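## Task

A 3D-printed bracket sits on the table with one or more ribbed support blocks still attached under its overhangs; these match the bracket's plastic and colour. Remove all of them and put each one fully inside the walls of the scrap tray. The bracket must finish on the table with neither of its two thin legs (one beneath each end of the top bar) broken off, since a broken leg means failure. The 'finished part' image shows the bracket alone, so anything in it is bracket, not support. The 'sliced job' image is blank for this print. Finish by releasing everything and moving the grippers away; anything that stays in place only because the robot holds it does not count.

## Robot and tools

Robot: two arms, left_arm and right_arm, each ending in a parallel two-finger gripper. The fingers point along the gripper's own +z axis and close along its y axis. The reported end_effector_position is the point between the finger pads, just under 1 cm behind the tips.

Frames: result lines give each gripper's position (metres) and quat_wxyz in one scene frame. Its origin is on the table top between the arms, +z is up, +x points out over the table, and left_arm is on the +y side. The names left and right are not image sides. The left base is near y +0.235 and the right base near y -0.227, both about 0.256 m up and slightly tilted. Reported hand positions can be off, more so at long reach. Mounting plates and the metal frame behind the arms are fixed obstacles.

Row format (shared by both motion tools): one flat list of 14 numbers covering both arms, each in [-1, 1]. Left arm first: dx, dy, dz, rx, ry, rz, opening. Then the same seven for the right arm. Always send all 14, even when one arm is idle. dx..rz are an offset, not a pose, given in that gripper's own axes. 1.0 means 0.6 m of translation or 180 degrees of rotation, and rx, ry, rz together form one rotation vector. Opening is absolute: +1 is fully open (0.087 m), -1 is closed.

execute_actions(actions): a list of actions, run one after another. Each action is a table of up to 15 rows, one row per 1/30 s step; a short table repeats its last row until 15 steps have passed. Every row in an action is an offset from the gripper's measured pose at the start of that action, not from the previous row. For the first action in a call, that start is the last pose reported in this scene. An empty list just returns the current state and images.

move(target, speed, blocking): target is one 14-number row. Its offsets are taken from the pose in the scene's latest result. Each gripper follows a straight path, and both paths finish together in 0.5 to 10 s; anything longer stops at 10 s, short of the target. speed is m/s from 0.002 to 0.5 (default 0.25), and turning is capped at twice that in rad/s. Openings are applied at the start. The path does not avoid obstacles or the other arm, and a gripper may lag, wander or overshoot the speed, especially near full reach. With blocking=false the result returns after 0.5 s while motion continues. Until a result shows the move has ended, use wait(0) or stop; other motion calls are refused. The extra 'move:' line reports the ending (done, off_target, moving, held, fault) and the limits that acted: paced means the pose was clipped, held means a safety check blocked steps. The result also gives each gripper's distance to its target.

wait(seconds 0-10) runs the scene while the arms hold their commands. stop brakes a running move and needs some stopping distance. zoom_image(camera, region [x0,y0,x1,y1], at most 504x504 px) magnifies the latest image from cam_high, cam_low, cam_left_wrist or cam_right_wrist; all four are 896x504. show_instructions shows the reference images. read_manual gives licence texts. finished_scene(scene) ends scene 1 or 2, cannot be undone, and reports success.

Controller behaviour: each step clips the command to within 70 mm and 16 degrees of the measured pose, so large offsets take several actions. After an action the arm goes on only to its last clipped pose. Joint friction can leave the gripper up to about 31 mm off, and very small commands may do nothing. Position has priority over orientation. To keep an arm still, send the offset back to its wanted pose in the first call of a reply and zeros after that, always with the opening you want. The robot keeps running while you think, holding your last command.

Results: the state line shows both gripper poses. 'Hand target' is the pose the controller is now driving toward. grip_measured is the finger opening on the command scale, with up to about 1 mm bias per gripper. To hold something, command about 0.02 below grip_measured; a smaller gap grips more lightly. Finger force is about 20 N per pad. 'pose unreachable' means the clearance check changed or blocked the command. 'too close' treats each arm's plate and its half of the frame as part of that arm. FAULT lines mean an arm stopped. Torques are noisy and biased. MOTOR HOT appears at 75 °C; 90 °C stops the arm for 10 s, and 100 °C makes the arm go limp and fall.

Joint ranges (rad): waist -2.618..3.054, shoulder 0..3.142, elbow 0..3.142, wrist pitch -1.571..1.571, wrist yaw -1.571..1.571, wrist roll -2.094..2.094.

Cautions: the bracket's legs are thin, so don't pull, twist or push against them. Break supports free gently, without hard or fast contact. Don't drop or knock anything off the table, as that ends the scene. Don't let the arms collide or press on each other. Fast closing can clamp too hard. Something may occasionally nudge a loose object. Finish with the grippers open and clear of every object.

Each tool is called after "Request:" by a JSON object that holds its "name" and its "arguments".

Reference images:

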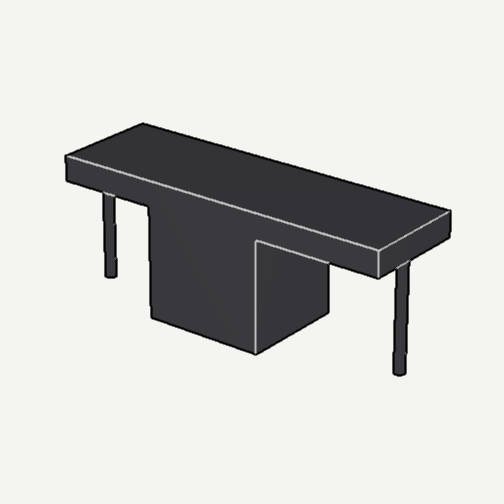

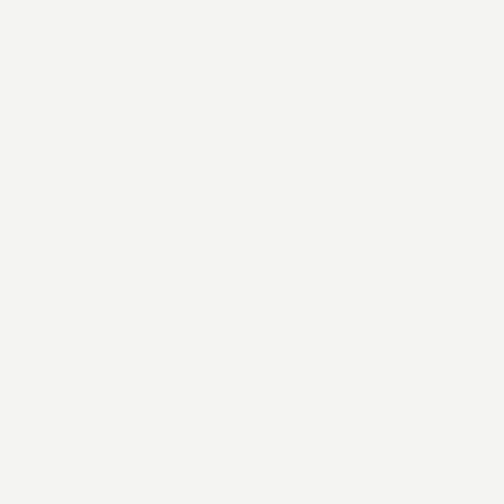

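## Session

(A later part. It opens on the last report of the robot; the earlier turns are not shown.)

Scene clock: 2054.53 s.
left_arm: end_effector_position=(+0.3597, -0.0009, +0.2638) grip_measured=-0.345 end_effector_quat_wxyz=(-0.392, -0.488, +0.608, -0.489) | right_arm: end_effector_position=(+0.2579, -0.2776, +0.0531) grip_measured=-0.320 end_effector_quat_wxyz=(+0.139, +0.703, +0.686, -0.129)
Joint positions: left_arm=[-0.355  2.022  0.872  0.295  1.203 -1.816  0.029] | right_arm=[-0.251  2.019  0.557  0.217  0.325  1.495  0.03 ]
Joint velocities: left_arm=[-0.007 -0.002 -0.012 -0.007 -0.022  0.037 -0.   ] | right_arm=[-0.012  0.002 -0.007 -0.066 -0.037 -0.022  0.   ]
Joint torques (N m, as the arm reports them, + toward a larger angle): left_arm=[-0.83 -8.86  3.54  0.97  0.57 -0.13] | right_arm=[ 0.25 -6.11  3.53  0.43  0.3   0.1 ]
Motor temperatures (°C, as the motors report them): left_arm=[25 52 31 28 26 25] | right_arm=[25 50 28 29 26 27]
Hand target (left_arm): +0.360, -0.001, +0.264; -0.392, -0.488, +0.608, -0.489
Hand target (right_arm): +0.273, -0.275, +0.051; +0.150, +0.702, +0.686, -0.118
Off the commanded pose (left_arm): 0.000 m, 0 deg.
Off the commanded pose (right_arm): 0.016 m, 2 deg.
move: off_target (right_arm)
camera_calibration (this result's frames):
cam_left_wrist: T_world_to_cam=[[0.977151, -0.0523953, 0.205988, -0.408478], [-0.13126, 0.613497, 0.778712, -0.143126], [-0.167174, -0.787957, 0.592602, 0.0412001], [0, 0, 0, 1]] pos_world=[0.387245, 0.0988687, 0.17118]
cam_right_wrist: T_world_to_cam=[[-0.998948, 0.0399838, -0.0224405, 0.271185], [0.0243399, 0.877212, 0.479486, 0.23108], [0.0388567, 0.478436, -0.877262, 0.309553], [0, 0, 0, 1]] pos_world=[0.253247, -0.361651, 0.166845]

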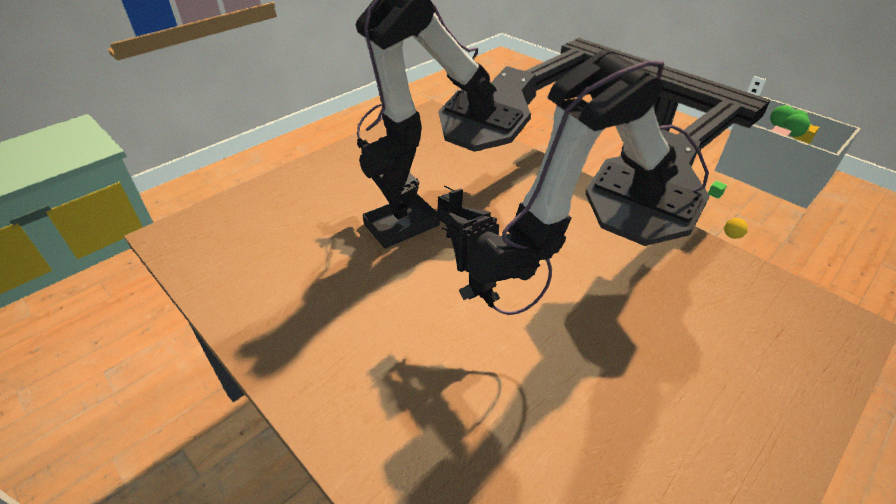

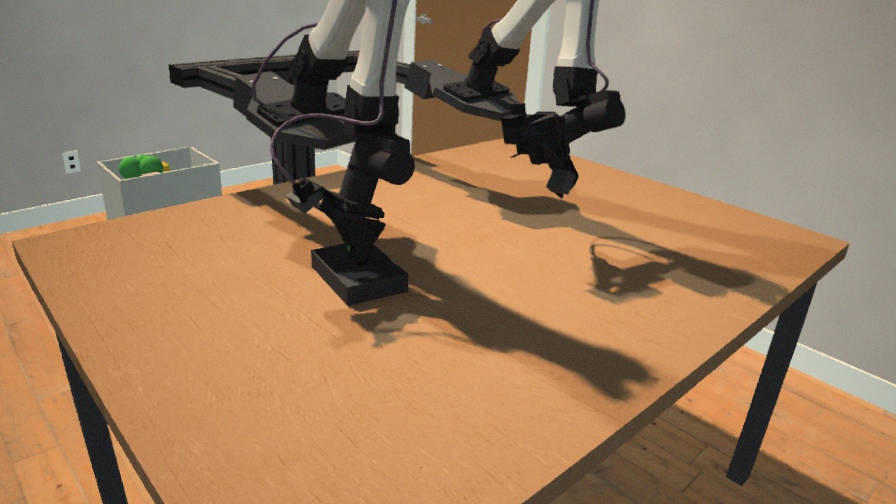

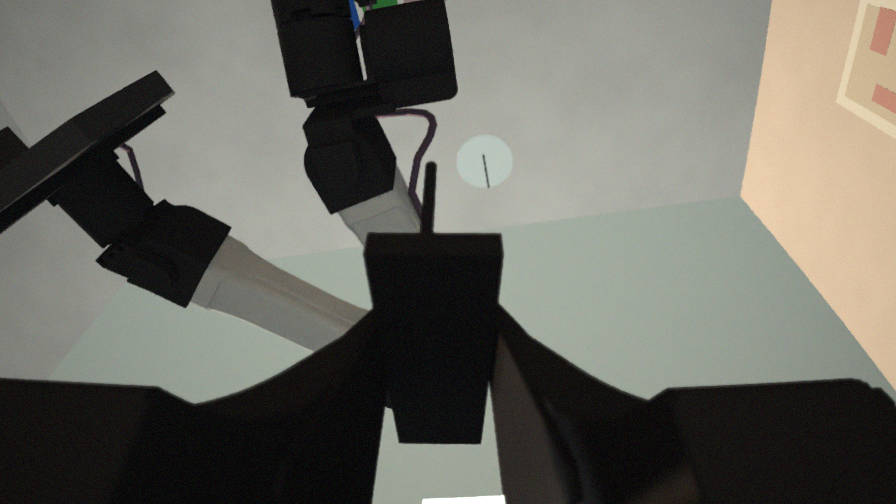

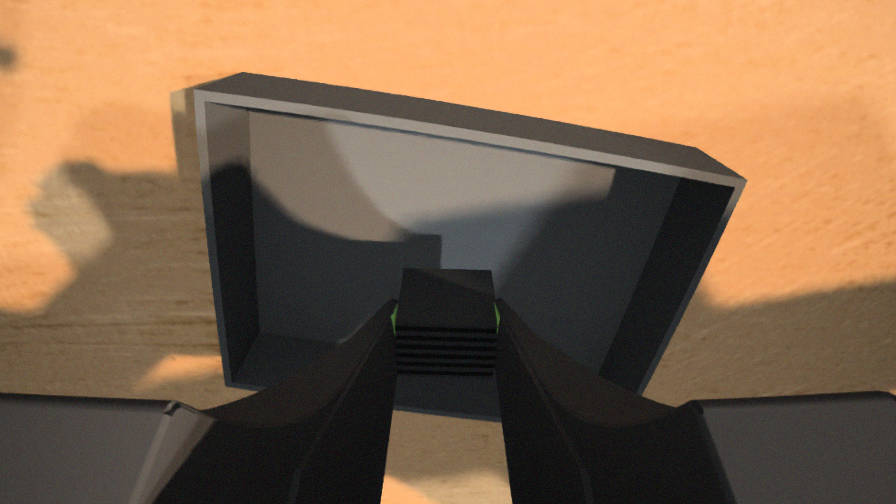

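Request:
{"name": "move", "arguments": {"target": [0,0,0,0,0,0,-0.37,0.0225,-0.0425,0.0225,0,0,0,-0.36], "speed": 0.04}}

Request:
{"name": "zoom_image", "arguments": {"camera": "cam_low", "region": [290, 190, 430, 320]}}

Scene clock: 2069.40 s.
left_arm: end_effector_position=(+0.3597, -0.0009, +0.2638) grip_measured=-0.345 end_effector_quat_wxyz=(-0.392, -0.488, +0.608, -0.489) | right_arm: end_effector_position=(+0.2465, -0.2733, +0.0380) grip_measured=-0.320 end_effector_quat_wxyz=(+0.148, +0.704, +0.684, -0.120)
Joint positions: left_arm=[-0.355  2.022  0.872  0.295  1.203 -1.816  0.029] | right_arm=[-0.235  2.101  0.507  0.369  0.328  1.513  0.03 ]
Joint velocities: left_arm=[ 0.007 -0.007 -0.007  0.022 -0.022  0.007 -0.   ] | right_arm=[-0.002  0.007 -0.002 -0.022 -0.081 -0.022 -0.   ]
Joint torques (N m, as the arm reports them, + toward a larger angle): left_arm=[-0.86 -8.92  3.57  0.99  0.56 -0.12] | right_arm=[-0.01 -6.03 -2.28  0.5   0.3   0.11]
Motor temperatures (°C, as the motors report them): left_arm=[25 52 31 28 26 25] | right_arm=[25 49 28 29 26 27]
Hand target (left_arm): +0.360, -0.001, +0.264; -0.392, -0.488, +0.608, -0.489
Hand target (right_arm): +0.233, -0.270, +0.035; +0.139, +0.703, +0.686, -0.129
Off the commanded pose (left_arm): 0.000 m, 0 deg.
Off the commanded pose (right_arm): 0.014 m, 1 deg.
move: off_target (right_arm)
camera_calibration (this result's frames):
cam_left_wrist: T_world_to_cam=[[0.977151, -0.0523953, 0.205988, -0.408478], [-0.13126, 0.613497, 0.778712, -0.143126], [-0.167174, -0.787957, 0.592602, 0.0412001], [0, 0, 0, 1]] pos_world=[0.387245, 0.0988687, 0.17118]
cam_right_wrist: T_world_to_cam=[[-0.998008, 0.0407761, -0.0481435, 0.260287], [0.0127095, 0.877373, 0.479641, 0.237767], [0.0617977, 0.478074, -0.876143, 0.288893], [0, 0, 0, 1]] pos_world=[0.238893, -0.357336, 0.1516]

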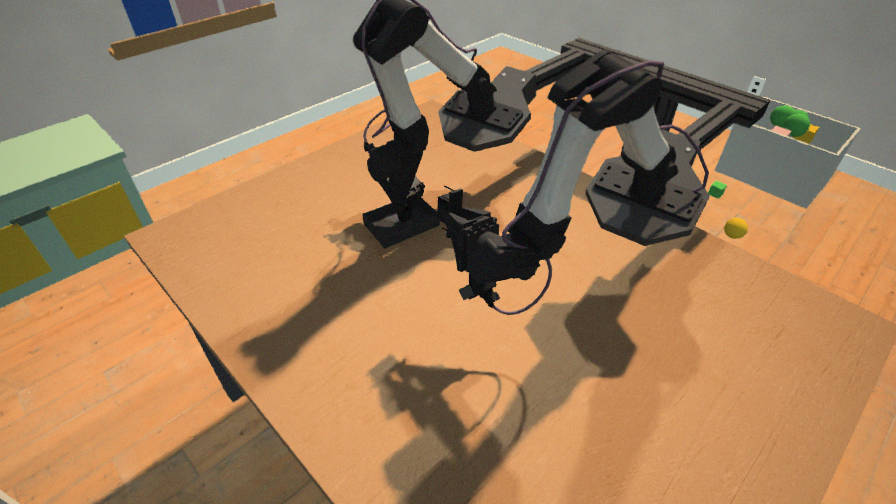

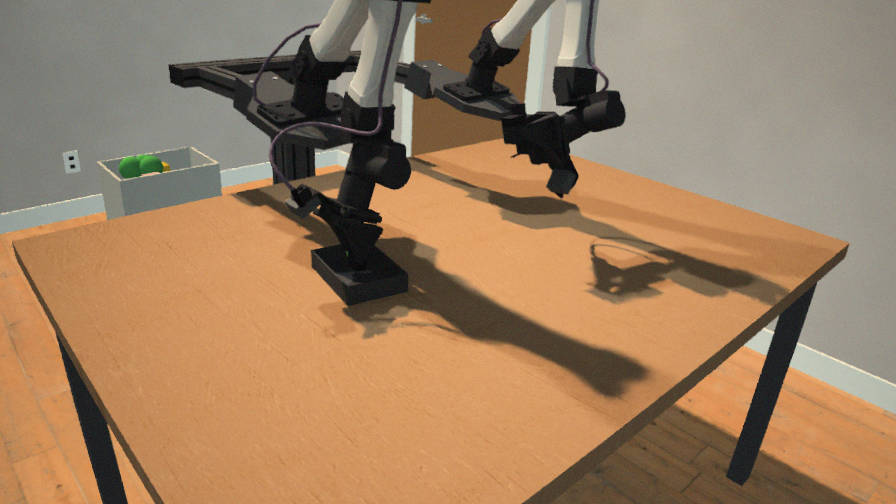

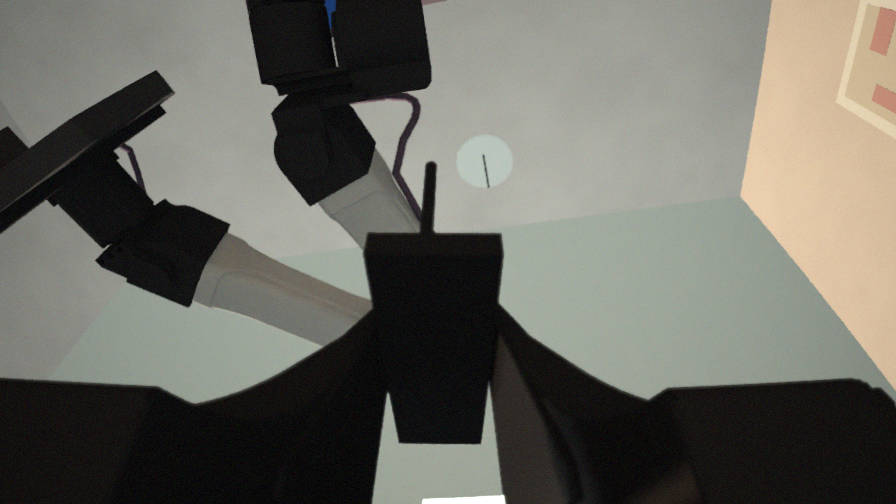

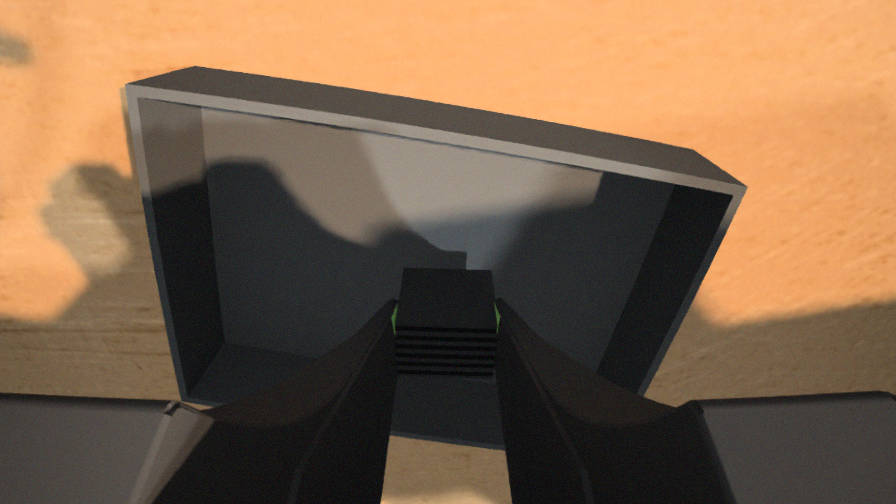

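Region (290, 190, 430, 320) of cam_low's 896x504 image, scaled by 3.600, with more detail than that image has; it fills the top 468 rows of this view, and the rest is white.

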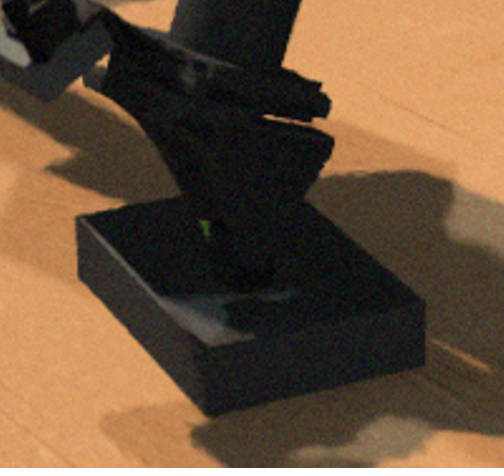

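Request:
{"name": "move", "arguments": {"target": [0,0,0,0,0,0,-0.37,0.0093,-0.001,0.0232,0,0,0,-0.36], "speed": 0.03}}

Scene clock: 2073.37 s.
left_arm: end_effector_position=(+0.3597, -0.0009, +0.2638) grip_measured=-0.345 end_effector_quat_wxyz=(-0.392, -0.488, +0.608, -0.489) | right_arm: end_effector_position=(+0.2360, -0.2731, +0.0267) grip_measured=-0.320 end_effector_quat_wxyz=(+0.139, +0.704, +0.685, -0.127)
Joint positions: left_arm=[-0.355  2.022  0.872  0.295  1.203 -1.816  0.029] | right_arm=[-0.235  2.165  0.507  0.41   0.328  1.513  0.03 ]
Joint velocities: left_arm=[-0.007 -0.002  0.017  0.066  0.007 -0.007  0.001] | right_arm=[-0.017  0.002  0.002 -0.007 -0.007 -0.007 -0.001]
Joint torques (N m, as the arm reports them, + toward a larger angle): left_arm=[-0.89 -8.82  3.56  0.99  0.57 -0.15] | right_arm=[-0.69 -5.96  1.39  0.48  0.26  0.03]
Motor temperatures (°C, as the motors report them): left_arm=[25 52 31 28 26 25] | right_arm=[25 48 28 29 26 27]
Hand target (left_arm): +0.360, -0.001, +0.264; -0.392, -0.488, +0.608, -0.489
Hand target (right_arm): +0.247, -0.273, +0.023; +0.148, +0.704, +0.684, -0.120
Off the commanded pose (left_arm): 0.000 m, 0 deg.
Off the commanded pose (right_arm): 0.011 m, 1 deg.
move: off_target (right_arm)
camera_calibration (this result's frames):
cam_left_wrist: T_world_to_cam=[[0.977151, -0.0523953, 0.205988, -0.408478], [-0.13126, 0.613497, 0.778712, -0.143126], [-0.167174, -0.787957, 0.592602, 0.0412001], [0, 0, 0, 1]] pos_world=[0.387245, 0.0988687, 0.17118]
cam_right_wrist: T_world_to_cam=[[-0.99879, 0.0419389, -0.0256944, 0.24915], [0.0244364, 0.876509, 0.480766, 0.240034], [0.0426841, 0.479556, -0.876473, 0.284464], [0, 0, 0, 1]] pos_world=[0.23084, -0.357258, 0.140327]

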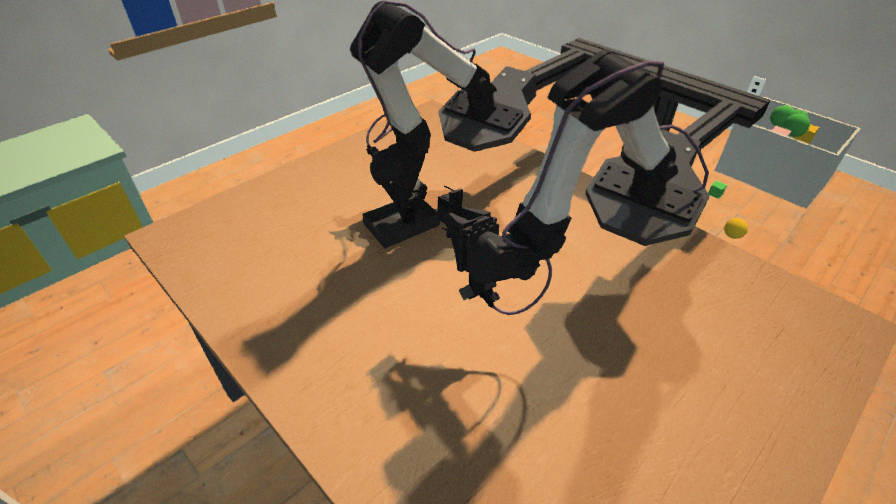

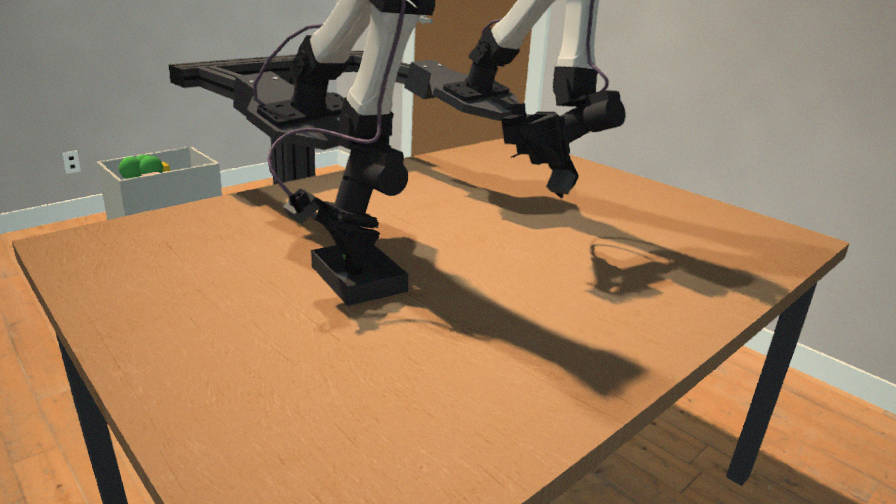

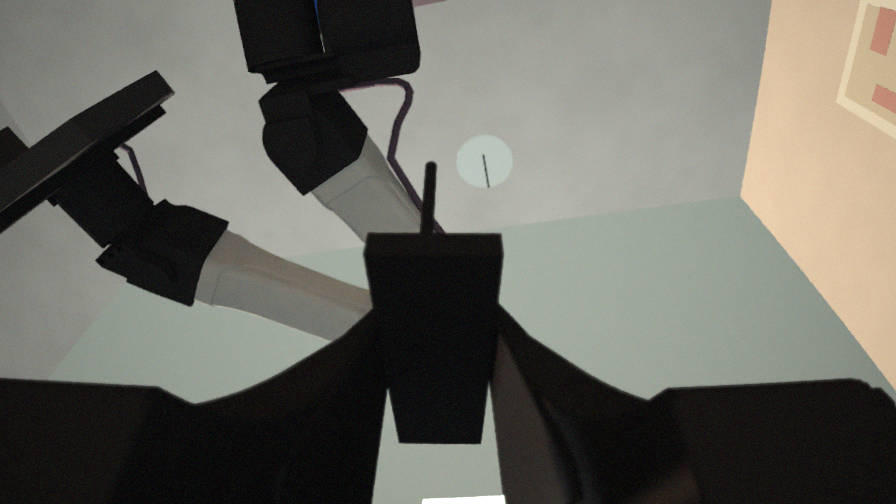

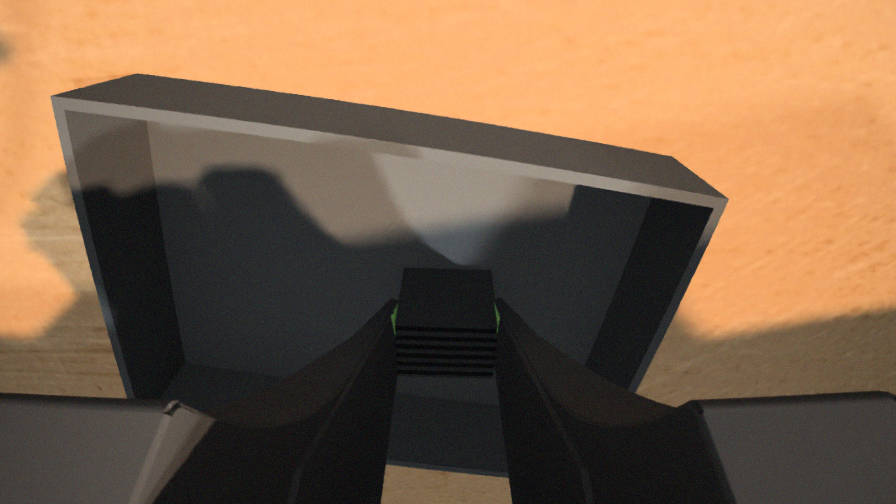

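Request:
{"name": "execute_actions", "arguments": {"actions": [[[0,0,0,0,0,0,-0.37,0,0,0,0,0,0,-0.31],[0,0,0,0,0,0,-0.37,0,0,0,0,0,0,-0.28],[0,0,0,0,0,0,-0.37,0,0,0,0,0,0,-0.24],[0,0,0,0,0,0,-0.37,0,0,0,0,0,0,-0.18],[0,0,0,0,0,0,-0.37,0,0,0,0,0,0,-0.1],[0,0,0,0,0,0,-0.37,0,0,0,0,0,0,0.0],[0,0,0,0,0,0,-0.37,0,0,0,0,0,0,0.1],[0,0,0,0,0,0,-0.37,0,0,0,0,0,0,0.2],[0,0,0,0,0,0,-0.37,0,0,0,0,0,0,0.3]]]}}

Scene clock: 2077.30 s.
left_arm: end_effector_position=(+0.3597, -0.0009, +0.2638) grip_measured=-0.345 end_effector_quat_wxyz=(-0.392, -0.488, +0.608, -0.489) | right_arm: end_effector_position=(+0.2369, -0.2731, +0.0268) grip_measured=+0.300 end_effector_quat_wxyz=(+0.141, +0.704, +0.685, -0.126)
Joint positions: left_arm=[-0.355  2.022  0.872  0.295  1.203 -1.816  0.029] | right_arm=[-0.235  2.165  0.507  0.413  0.328  1.513  0.057]
Joint velocities: left_arm=[-0.002  0.012  0.012  0.007 -0.037 -0.037 -0.   ] | right_arm=[ 0.002 -0.002 -0.022 -0.007 -0.125 -0.022  0.   ]
Joint torques (N m, as the arm reports them, + toward a larger angle): left_arm=[-0.89 -8.8   3.44  0.98  0.57 -0.16] | right_arm=[-1.06 -7.24 -0.65  0.33  0.25  0.03]
Motor temperatures (°C, as the motors report them): left_arm=[25 52 31 29 26 25] | right_arm=[25 48 28 29 26 27]
Hand target (left_arm): +0.360, -0.001, +0.264; -0.392, -0.488, +0.608, -0.489
Hand target (right_arm): +0.236, -0.273, +0.027; +0.139, +0.704, +0.685, -0.127
Off the commanded pose (left_arm): 0.000 m, 0 deg.
Off the commanded pose (right_arm): 0.001 m, 0 deg.
camera_calibration (this result's frames):
cam_left_wrist: T_world_to_cam=[[0.977151, -0.0523953, 0.205988, -0.408478], [-0.13126, 0.613497, 0.778712, -0.143126], [-0.167174, -0.787957, 0.592602, 0.0412001], [0, 0, 0, 1]] pos_world=[0.387245, 0.0988687, 0.17118]
cam_right_wrist: T_world_to_cam=[[-0.998703, 0.041764, -0.02912, 0.250043], [0.022646, 0.876641, 0.480611, 0.240521], [0.0456, 0.479328, -0.87645, 0.283733], [0, 0, 0, 1]] pos_world=[0.231334, -0.357295, 0.140362]

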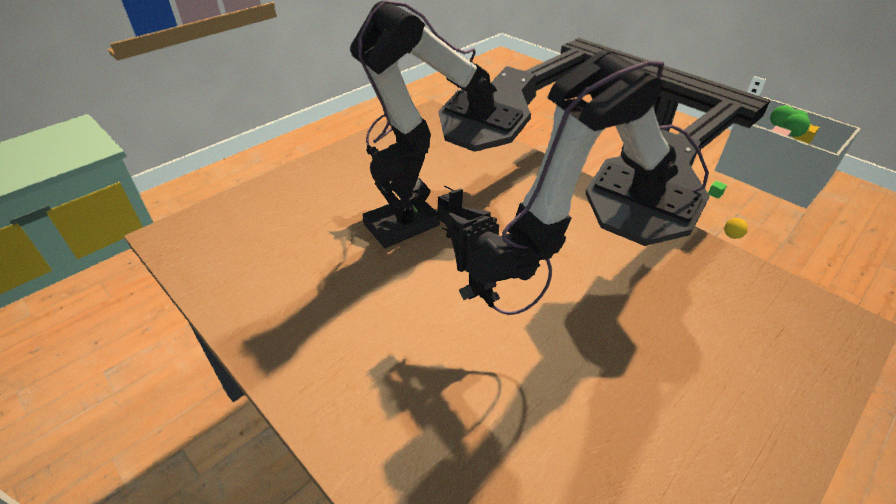

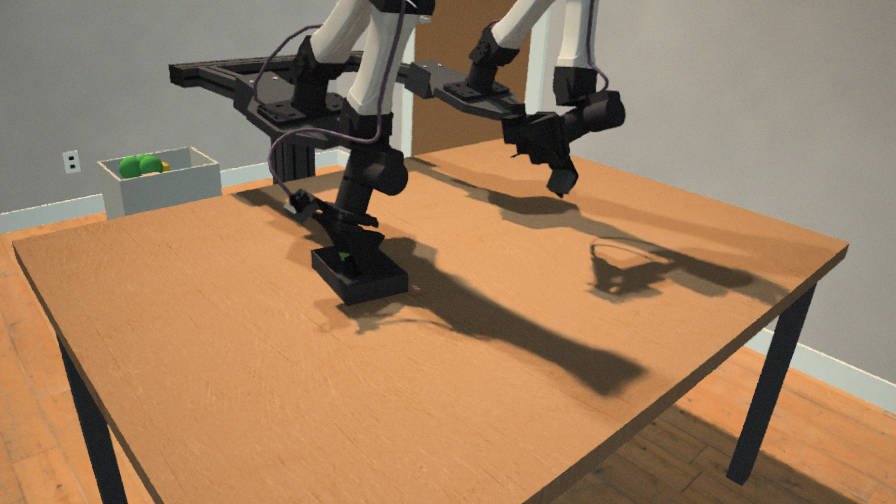

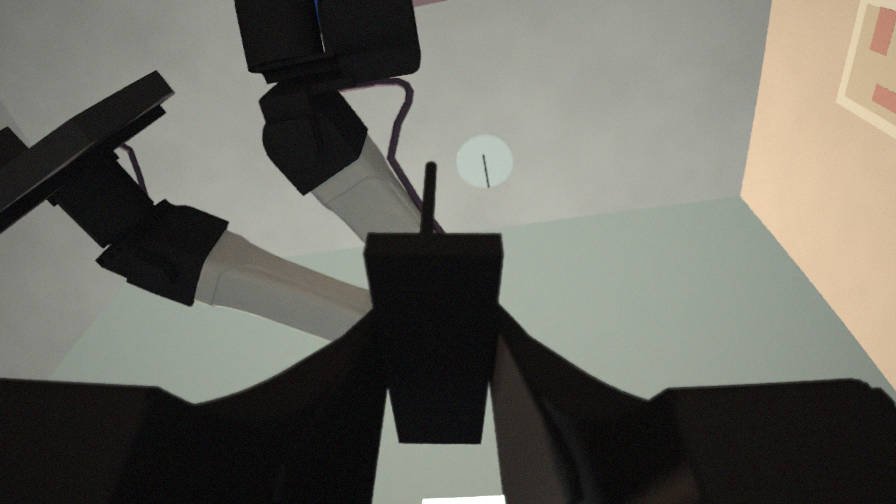

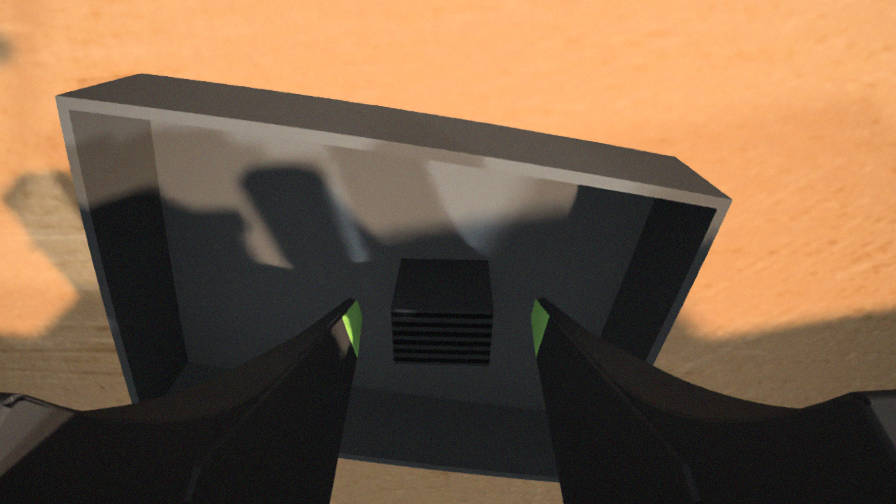

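Request:
{"name": "move", "arguments": {"target": [0,0,0,0,0,0,-0.37,-0.0434,0.0023,-0.1084,0,0,0,0.3], "speed": 0.12}}

Request:
{"name": "zoom_image", "arguments": {"camera": "cam_low", "region": [290, 210, 430, 320]}}

Request:
{"name": "zoom_image", "arguments": {"camera": "cam_high", "region": [340, 170, 460, 270]}}

Scene clock: 2083.83 s.
left_arm: end_effector_position=(+0.3597, -0.0009, +0.2638) grip_measured=-0.345 end_effector_quat_wxyz=(-0.392, -0.488, +0.608, -0.489) | right_arm: end_effector_position=(+0.2498, -0.2725, +0.0959) grip_measured=+0.300 end_effector_quat_wxyz=(+0.152, +0.704, +0.684, -0.118)
Joint positions: left_arm=[-0.355  2.022  0.872  0.295  1.203 -1.816  0.029] | right_arm=[-0.242  1.77   0.456  0.101  0.328  1.505  0.057]
Joint velocities: left_arm=[-0.012 -0.002  0.012 -0.051  0.007  0.007 -0.001] | right_arm=[ 0.007  0.002  0.007 -0.037  0.022 -0.037 -0.001]
Joint torques (N m, as the arm reports them, + toward a larger angle): left_arm=[-0.73 -8.86  3.44  0.97  0.57 -0.14] | right_arm=[-2.03 -7.42 -0.35  0.29  0.18 -0.05]
Motor temperatures (°C, as the motors report them): left_arm=[25 53 31 29 26 25] | right_arm=[25 48 28 29 26 27]
Hand target (left_arm): +0.360, -0.001, +0.264; -0.392, -0.488, +0.608, -0.489
Hand target (right_arm): +0.237, -0.273, +0.096; +0.141, +0.704, +0.685, -0.126
Off the commanded pose (left_arm): 0.000 m, 0 deg.
Off the commanded pose (right_arm): 0.013 m, 2 deg.
move: off_target (right_arm)
camera_calibration (this result's frames):
cam_left_wrist: T_world_to_cam=[[0.977151, -0.0523953, 0.205988, -0.408478], [-0.13126, 0.613497, 0.778712, -0.143126], [-0.167174, -0.787957, 0.592602, 0.0412001], [0, 0, 0, 1]] pos_world=[0.387245, 0.0988687, 0.17118]
cam_right_wrist: T_world_to_cam=[[-0.997644, 0.0381172, -0.0570354, 0.266301], [0.00630075, 0.87882, 0.477111, 0.21146], [0.06831, 0.475628, -0.87699, 0.336763], [0, 0, 0, 1]] pos_world=[0.241337, -0.35616, 0.209636]

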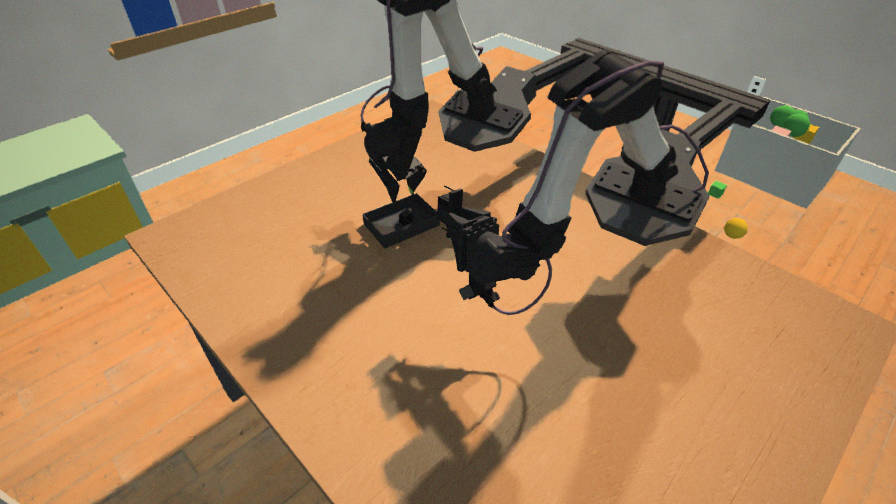

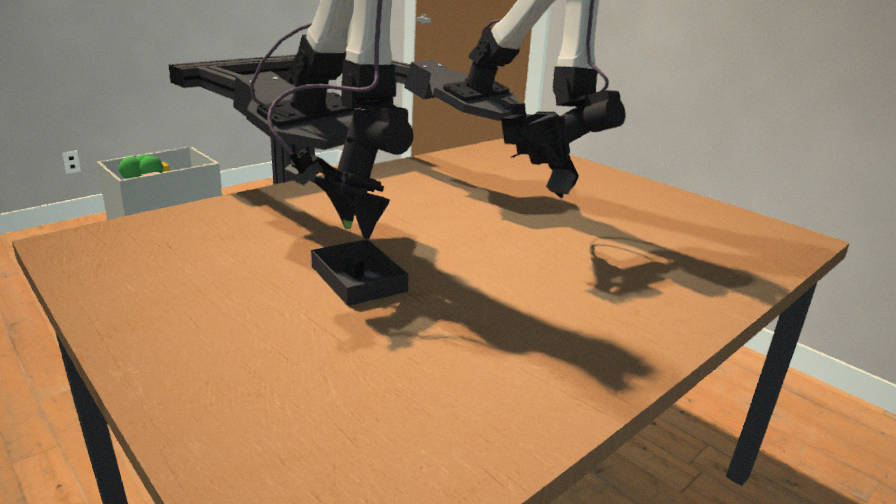

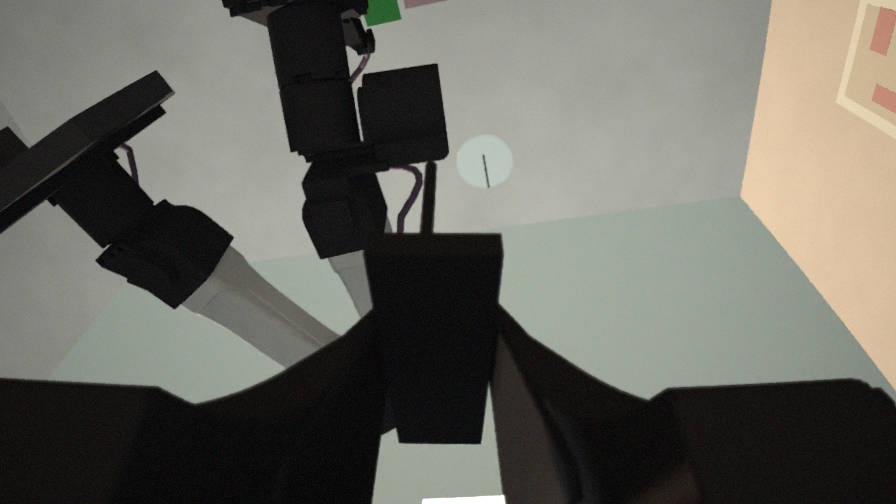

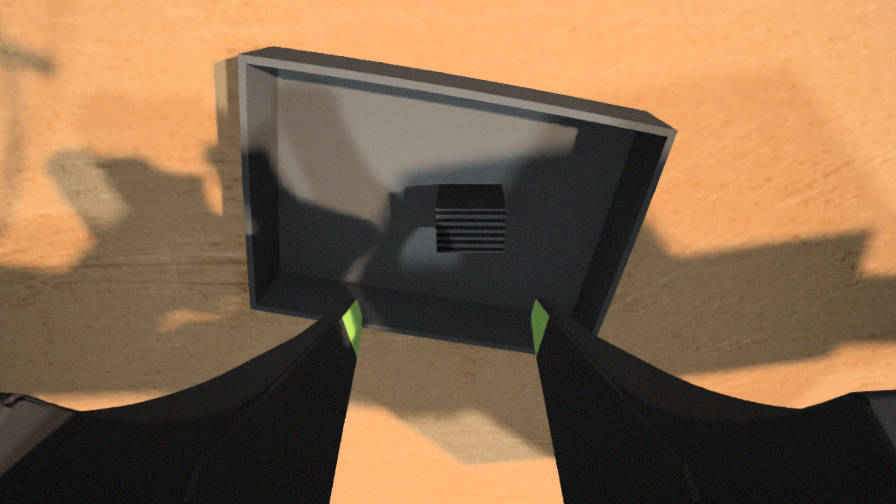

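Region (290, 210, 430, 320) of cam_low's 896x504 image, scaled by 3.600, with more detail than that image has; it fills the top 396 rows of this view, and the rest is white.

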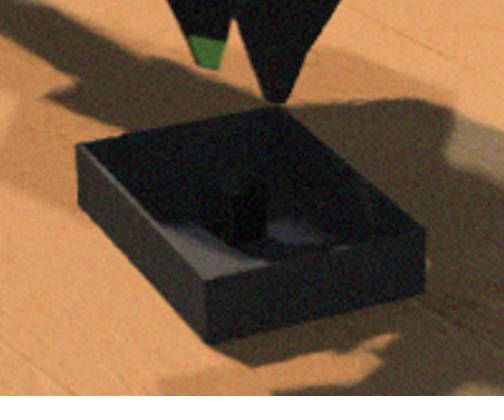

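Region (340, 170, 460, 270) of cam_high's 896x504 image, scaled by 4.200, with more detail than that image has.

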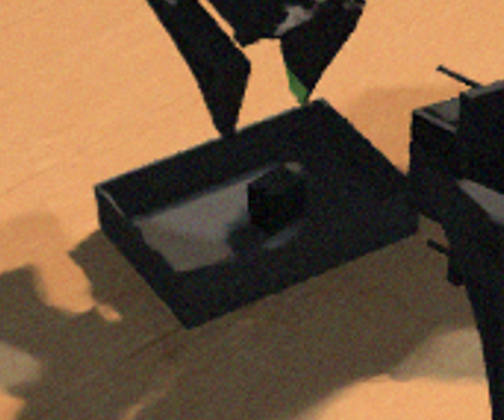

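Request:
{"name": "move", "arguments": {"target": [0,0,0,0,0,0,-0.37,0.206,0.159,-0.465,-0.0561,0.4756,-0.0109,-0.05], "speed": 0.2}}

Scene clock: 2128.63 s.
left_arm: end_effector_position=(+0.3597, -0.0009, +0.2638) grip_measured=-0.345 end_effector_quat_wxyz=(-0.392, -0.488, +0.608, -0.489) | right_arm: end_effector_position=(+0.3337, -0.0577, +0.3131) grip_measured=-0.050 end_effector_quat_wxyz=(-0.301, +0.576, +0.623, +0.436)
Joint positions: left_arm=[-0.355  2.022  0.872  0.295  1.203 -1.816  0.029] | right_arm=[-0.186  1.566  0.765 -0.247 -1.138  1.62   0.042]
Joint velocities: left_arm=[ 0.002  0.002 -0.012 -0.022  0.007  0.022  0.001] | right_arm=[-0.007 -0.007  0.002 -0.022  0.081  0.066 -0.   ]
Joint torques (N m, as the arm reports them, + toward a larger angle): left_arm=[-0.94 -8.81  3.38  0.98  0.56 -0.15] | right_arm=[ 0.5  -6.4   5.8   0.77 -0.7   0.08]
Motor temperatures (°C, as the motors report them): left_arm=[25 53 30 29 26 25] | right_arm=[26 47 27 29 26 27]
Hand target (left_arm): +0.360, -0.001, +0.264; -0.392, -0.488, +0.608, -0.489
Hand target (right_arm): +0.335, -0.054, +0.313; -0.308, +0.573, +0.621, +0.437
Off the commanded pose (left_arm): 0.000 m, 0 deg.
Off the commanded pose (right_arm): 0.005 m, 1 deg.
move: done
camera_calibration (this result's frames):
cam_left_wrist: T_world_to_cam=[[0.977151, -0.0523953, 0.205988, -0.408478], [-0.13126, 0.613497, 0.778712, -0.143126], [-0.167174, -0.787957, 0.592602, 0.0412001], [0, 0, 0, 1]] pos_world=[0.387245, 0.0988687, 0.17118]
cam_right_wrist: T_world_to_cam=[[-0.982951, 0.0493902, -0.177112, 0.387564], [-0.182048, -0.396673, 0.899727, -0.224465], [-0.0258178, 0.916631, 0.398901, 0.0767339], [0, 0, 0, 1]] pos_world=[0.342074, -0.178517, 0.23999]

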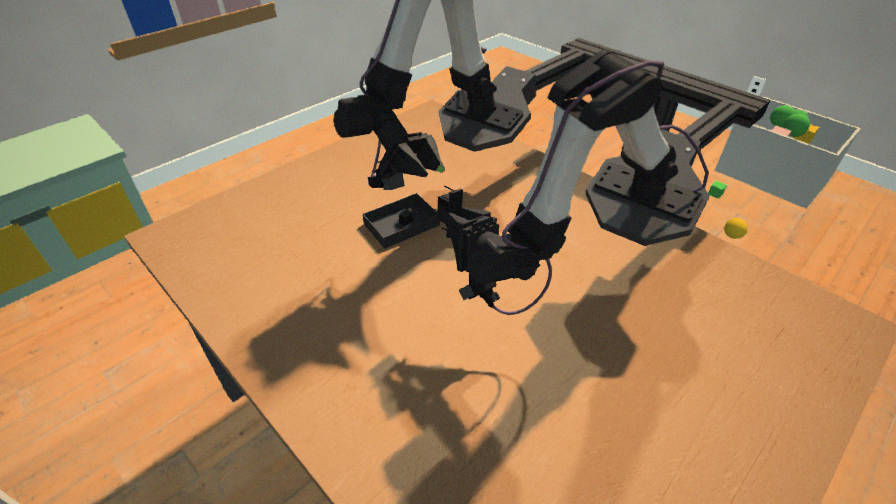

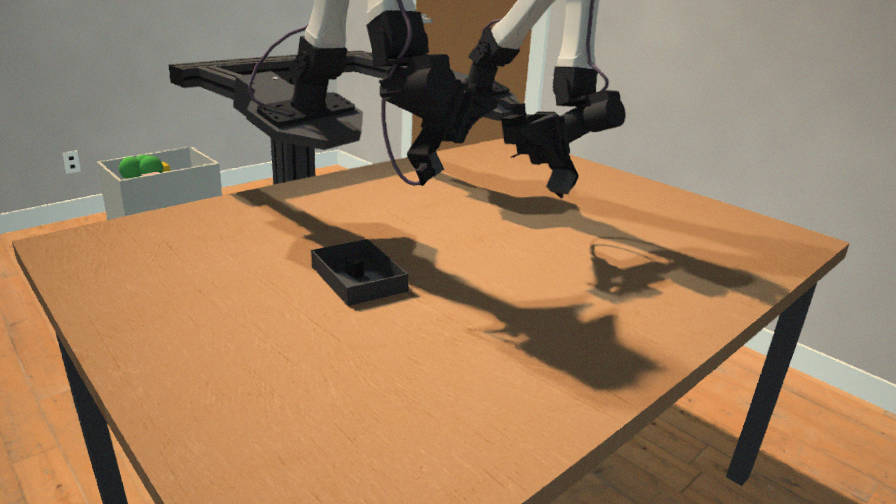

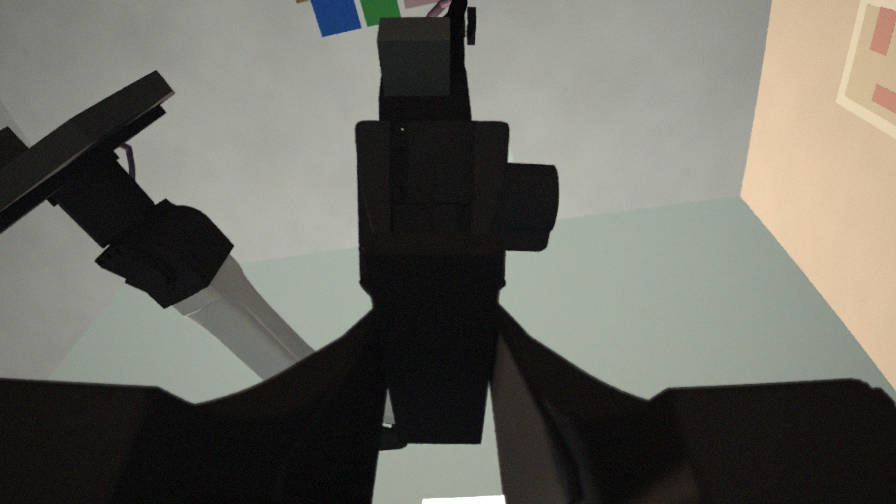

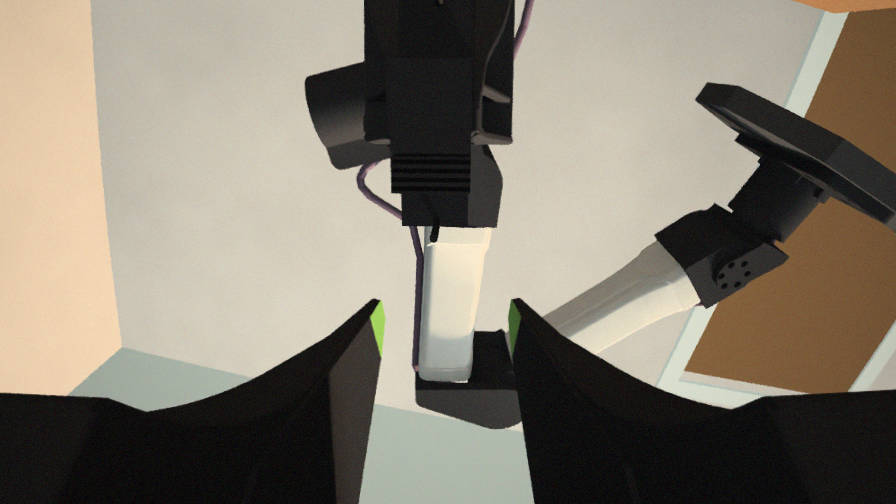

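Request:
{"name": "zoom_image", "arguments": {"camera": "cam_right_wrist", "region": [340, 40, 540, 260]}}

Region (340, 40, 540, 260) of cam_right_wrist's 896x504 image, scaled by 2.291, with more detail than that image has; it fills the left 458 columns of this view, and the rest is white.

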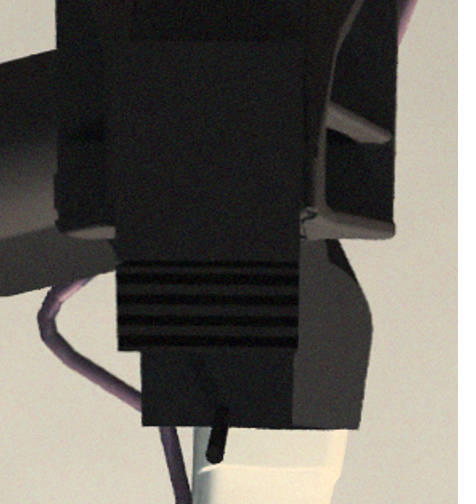

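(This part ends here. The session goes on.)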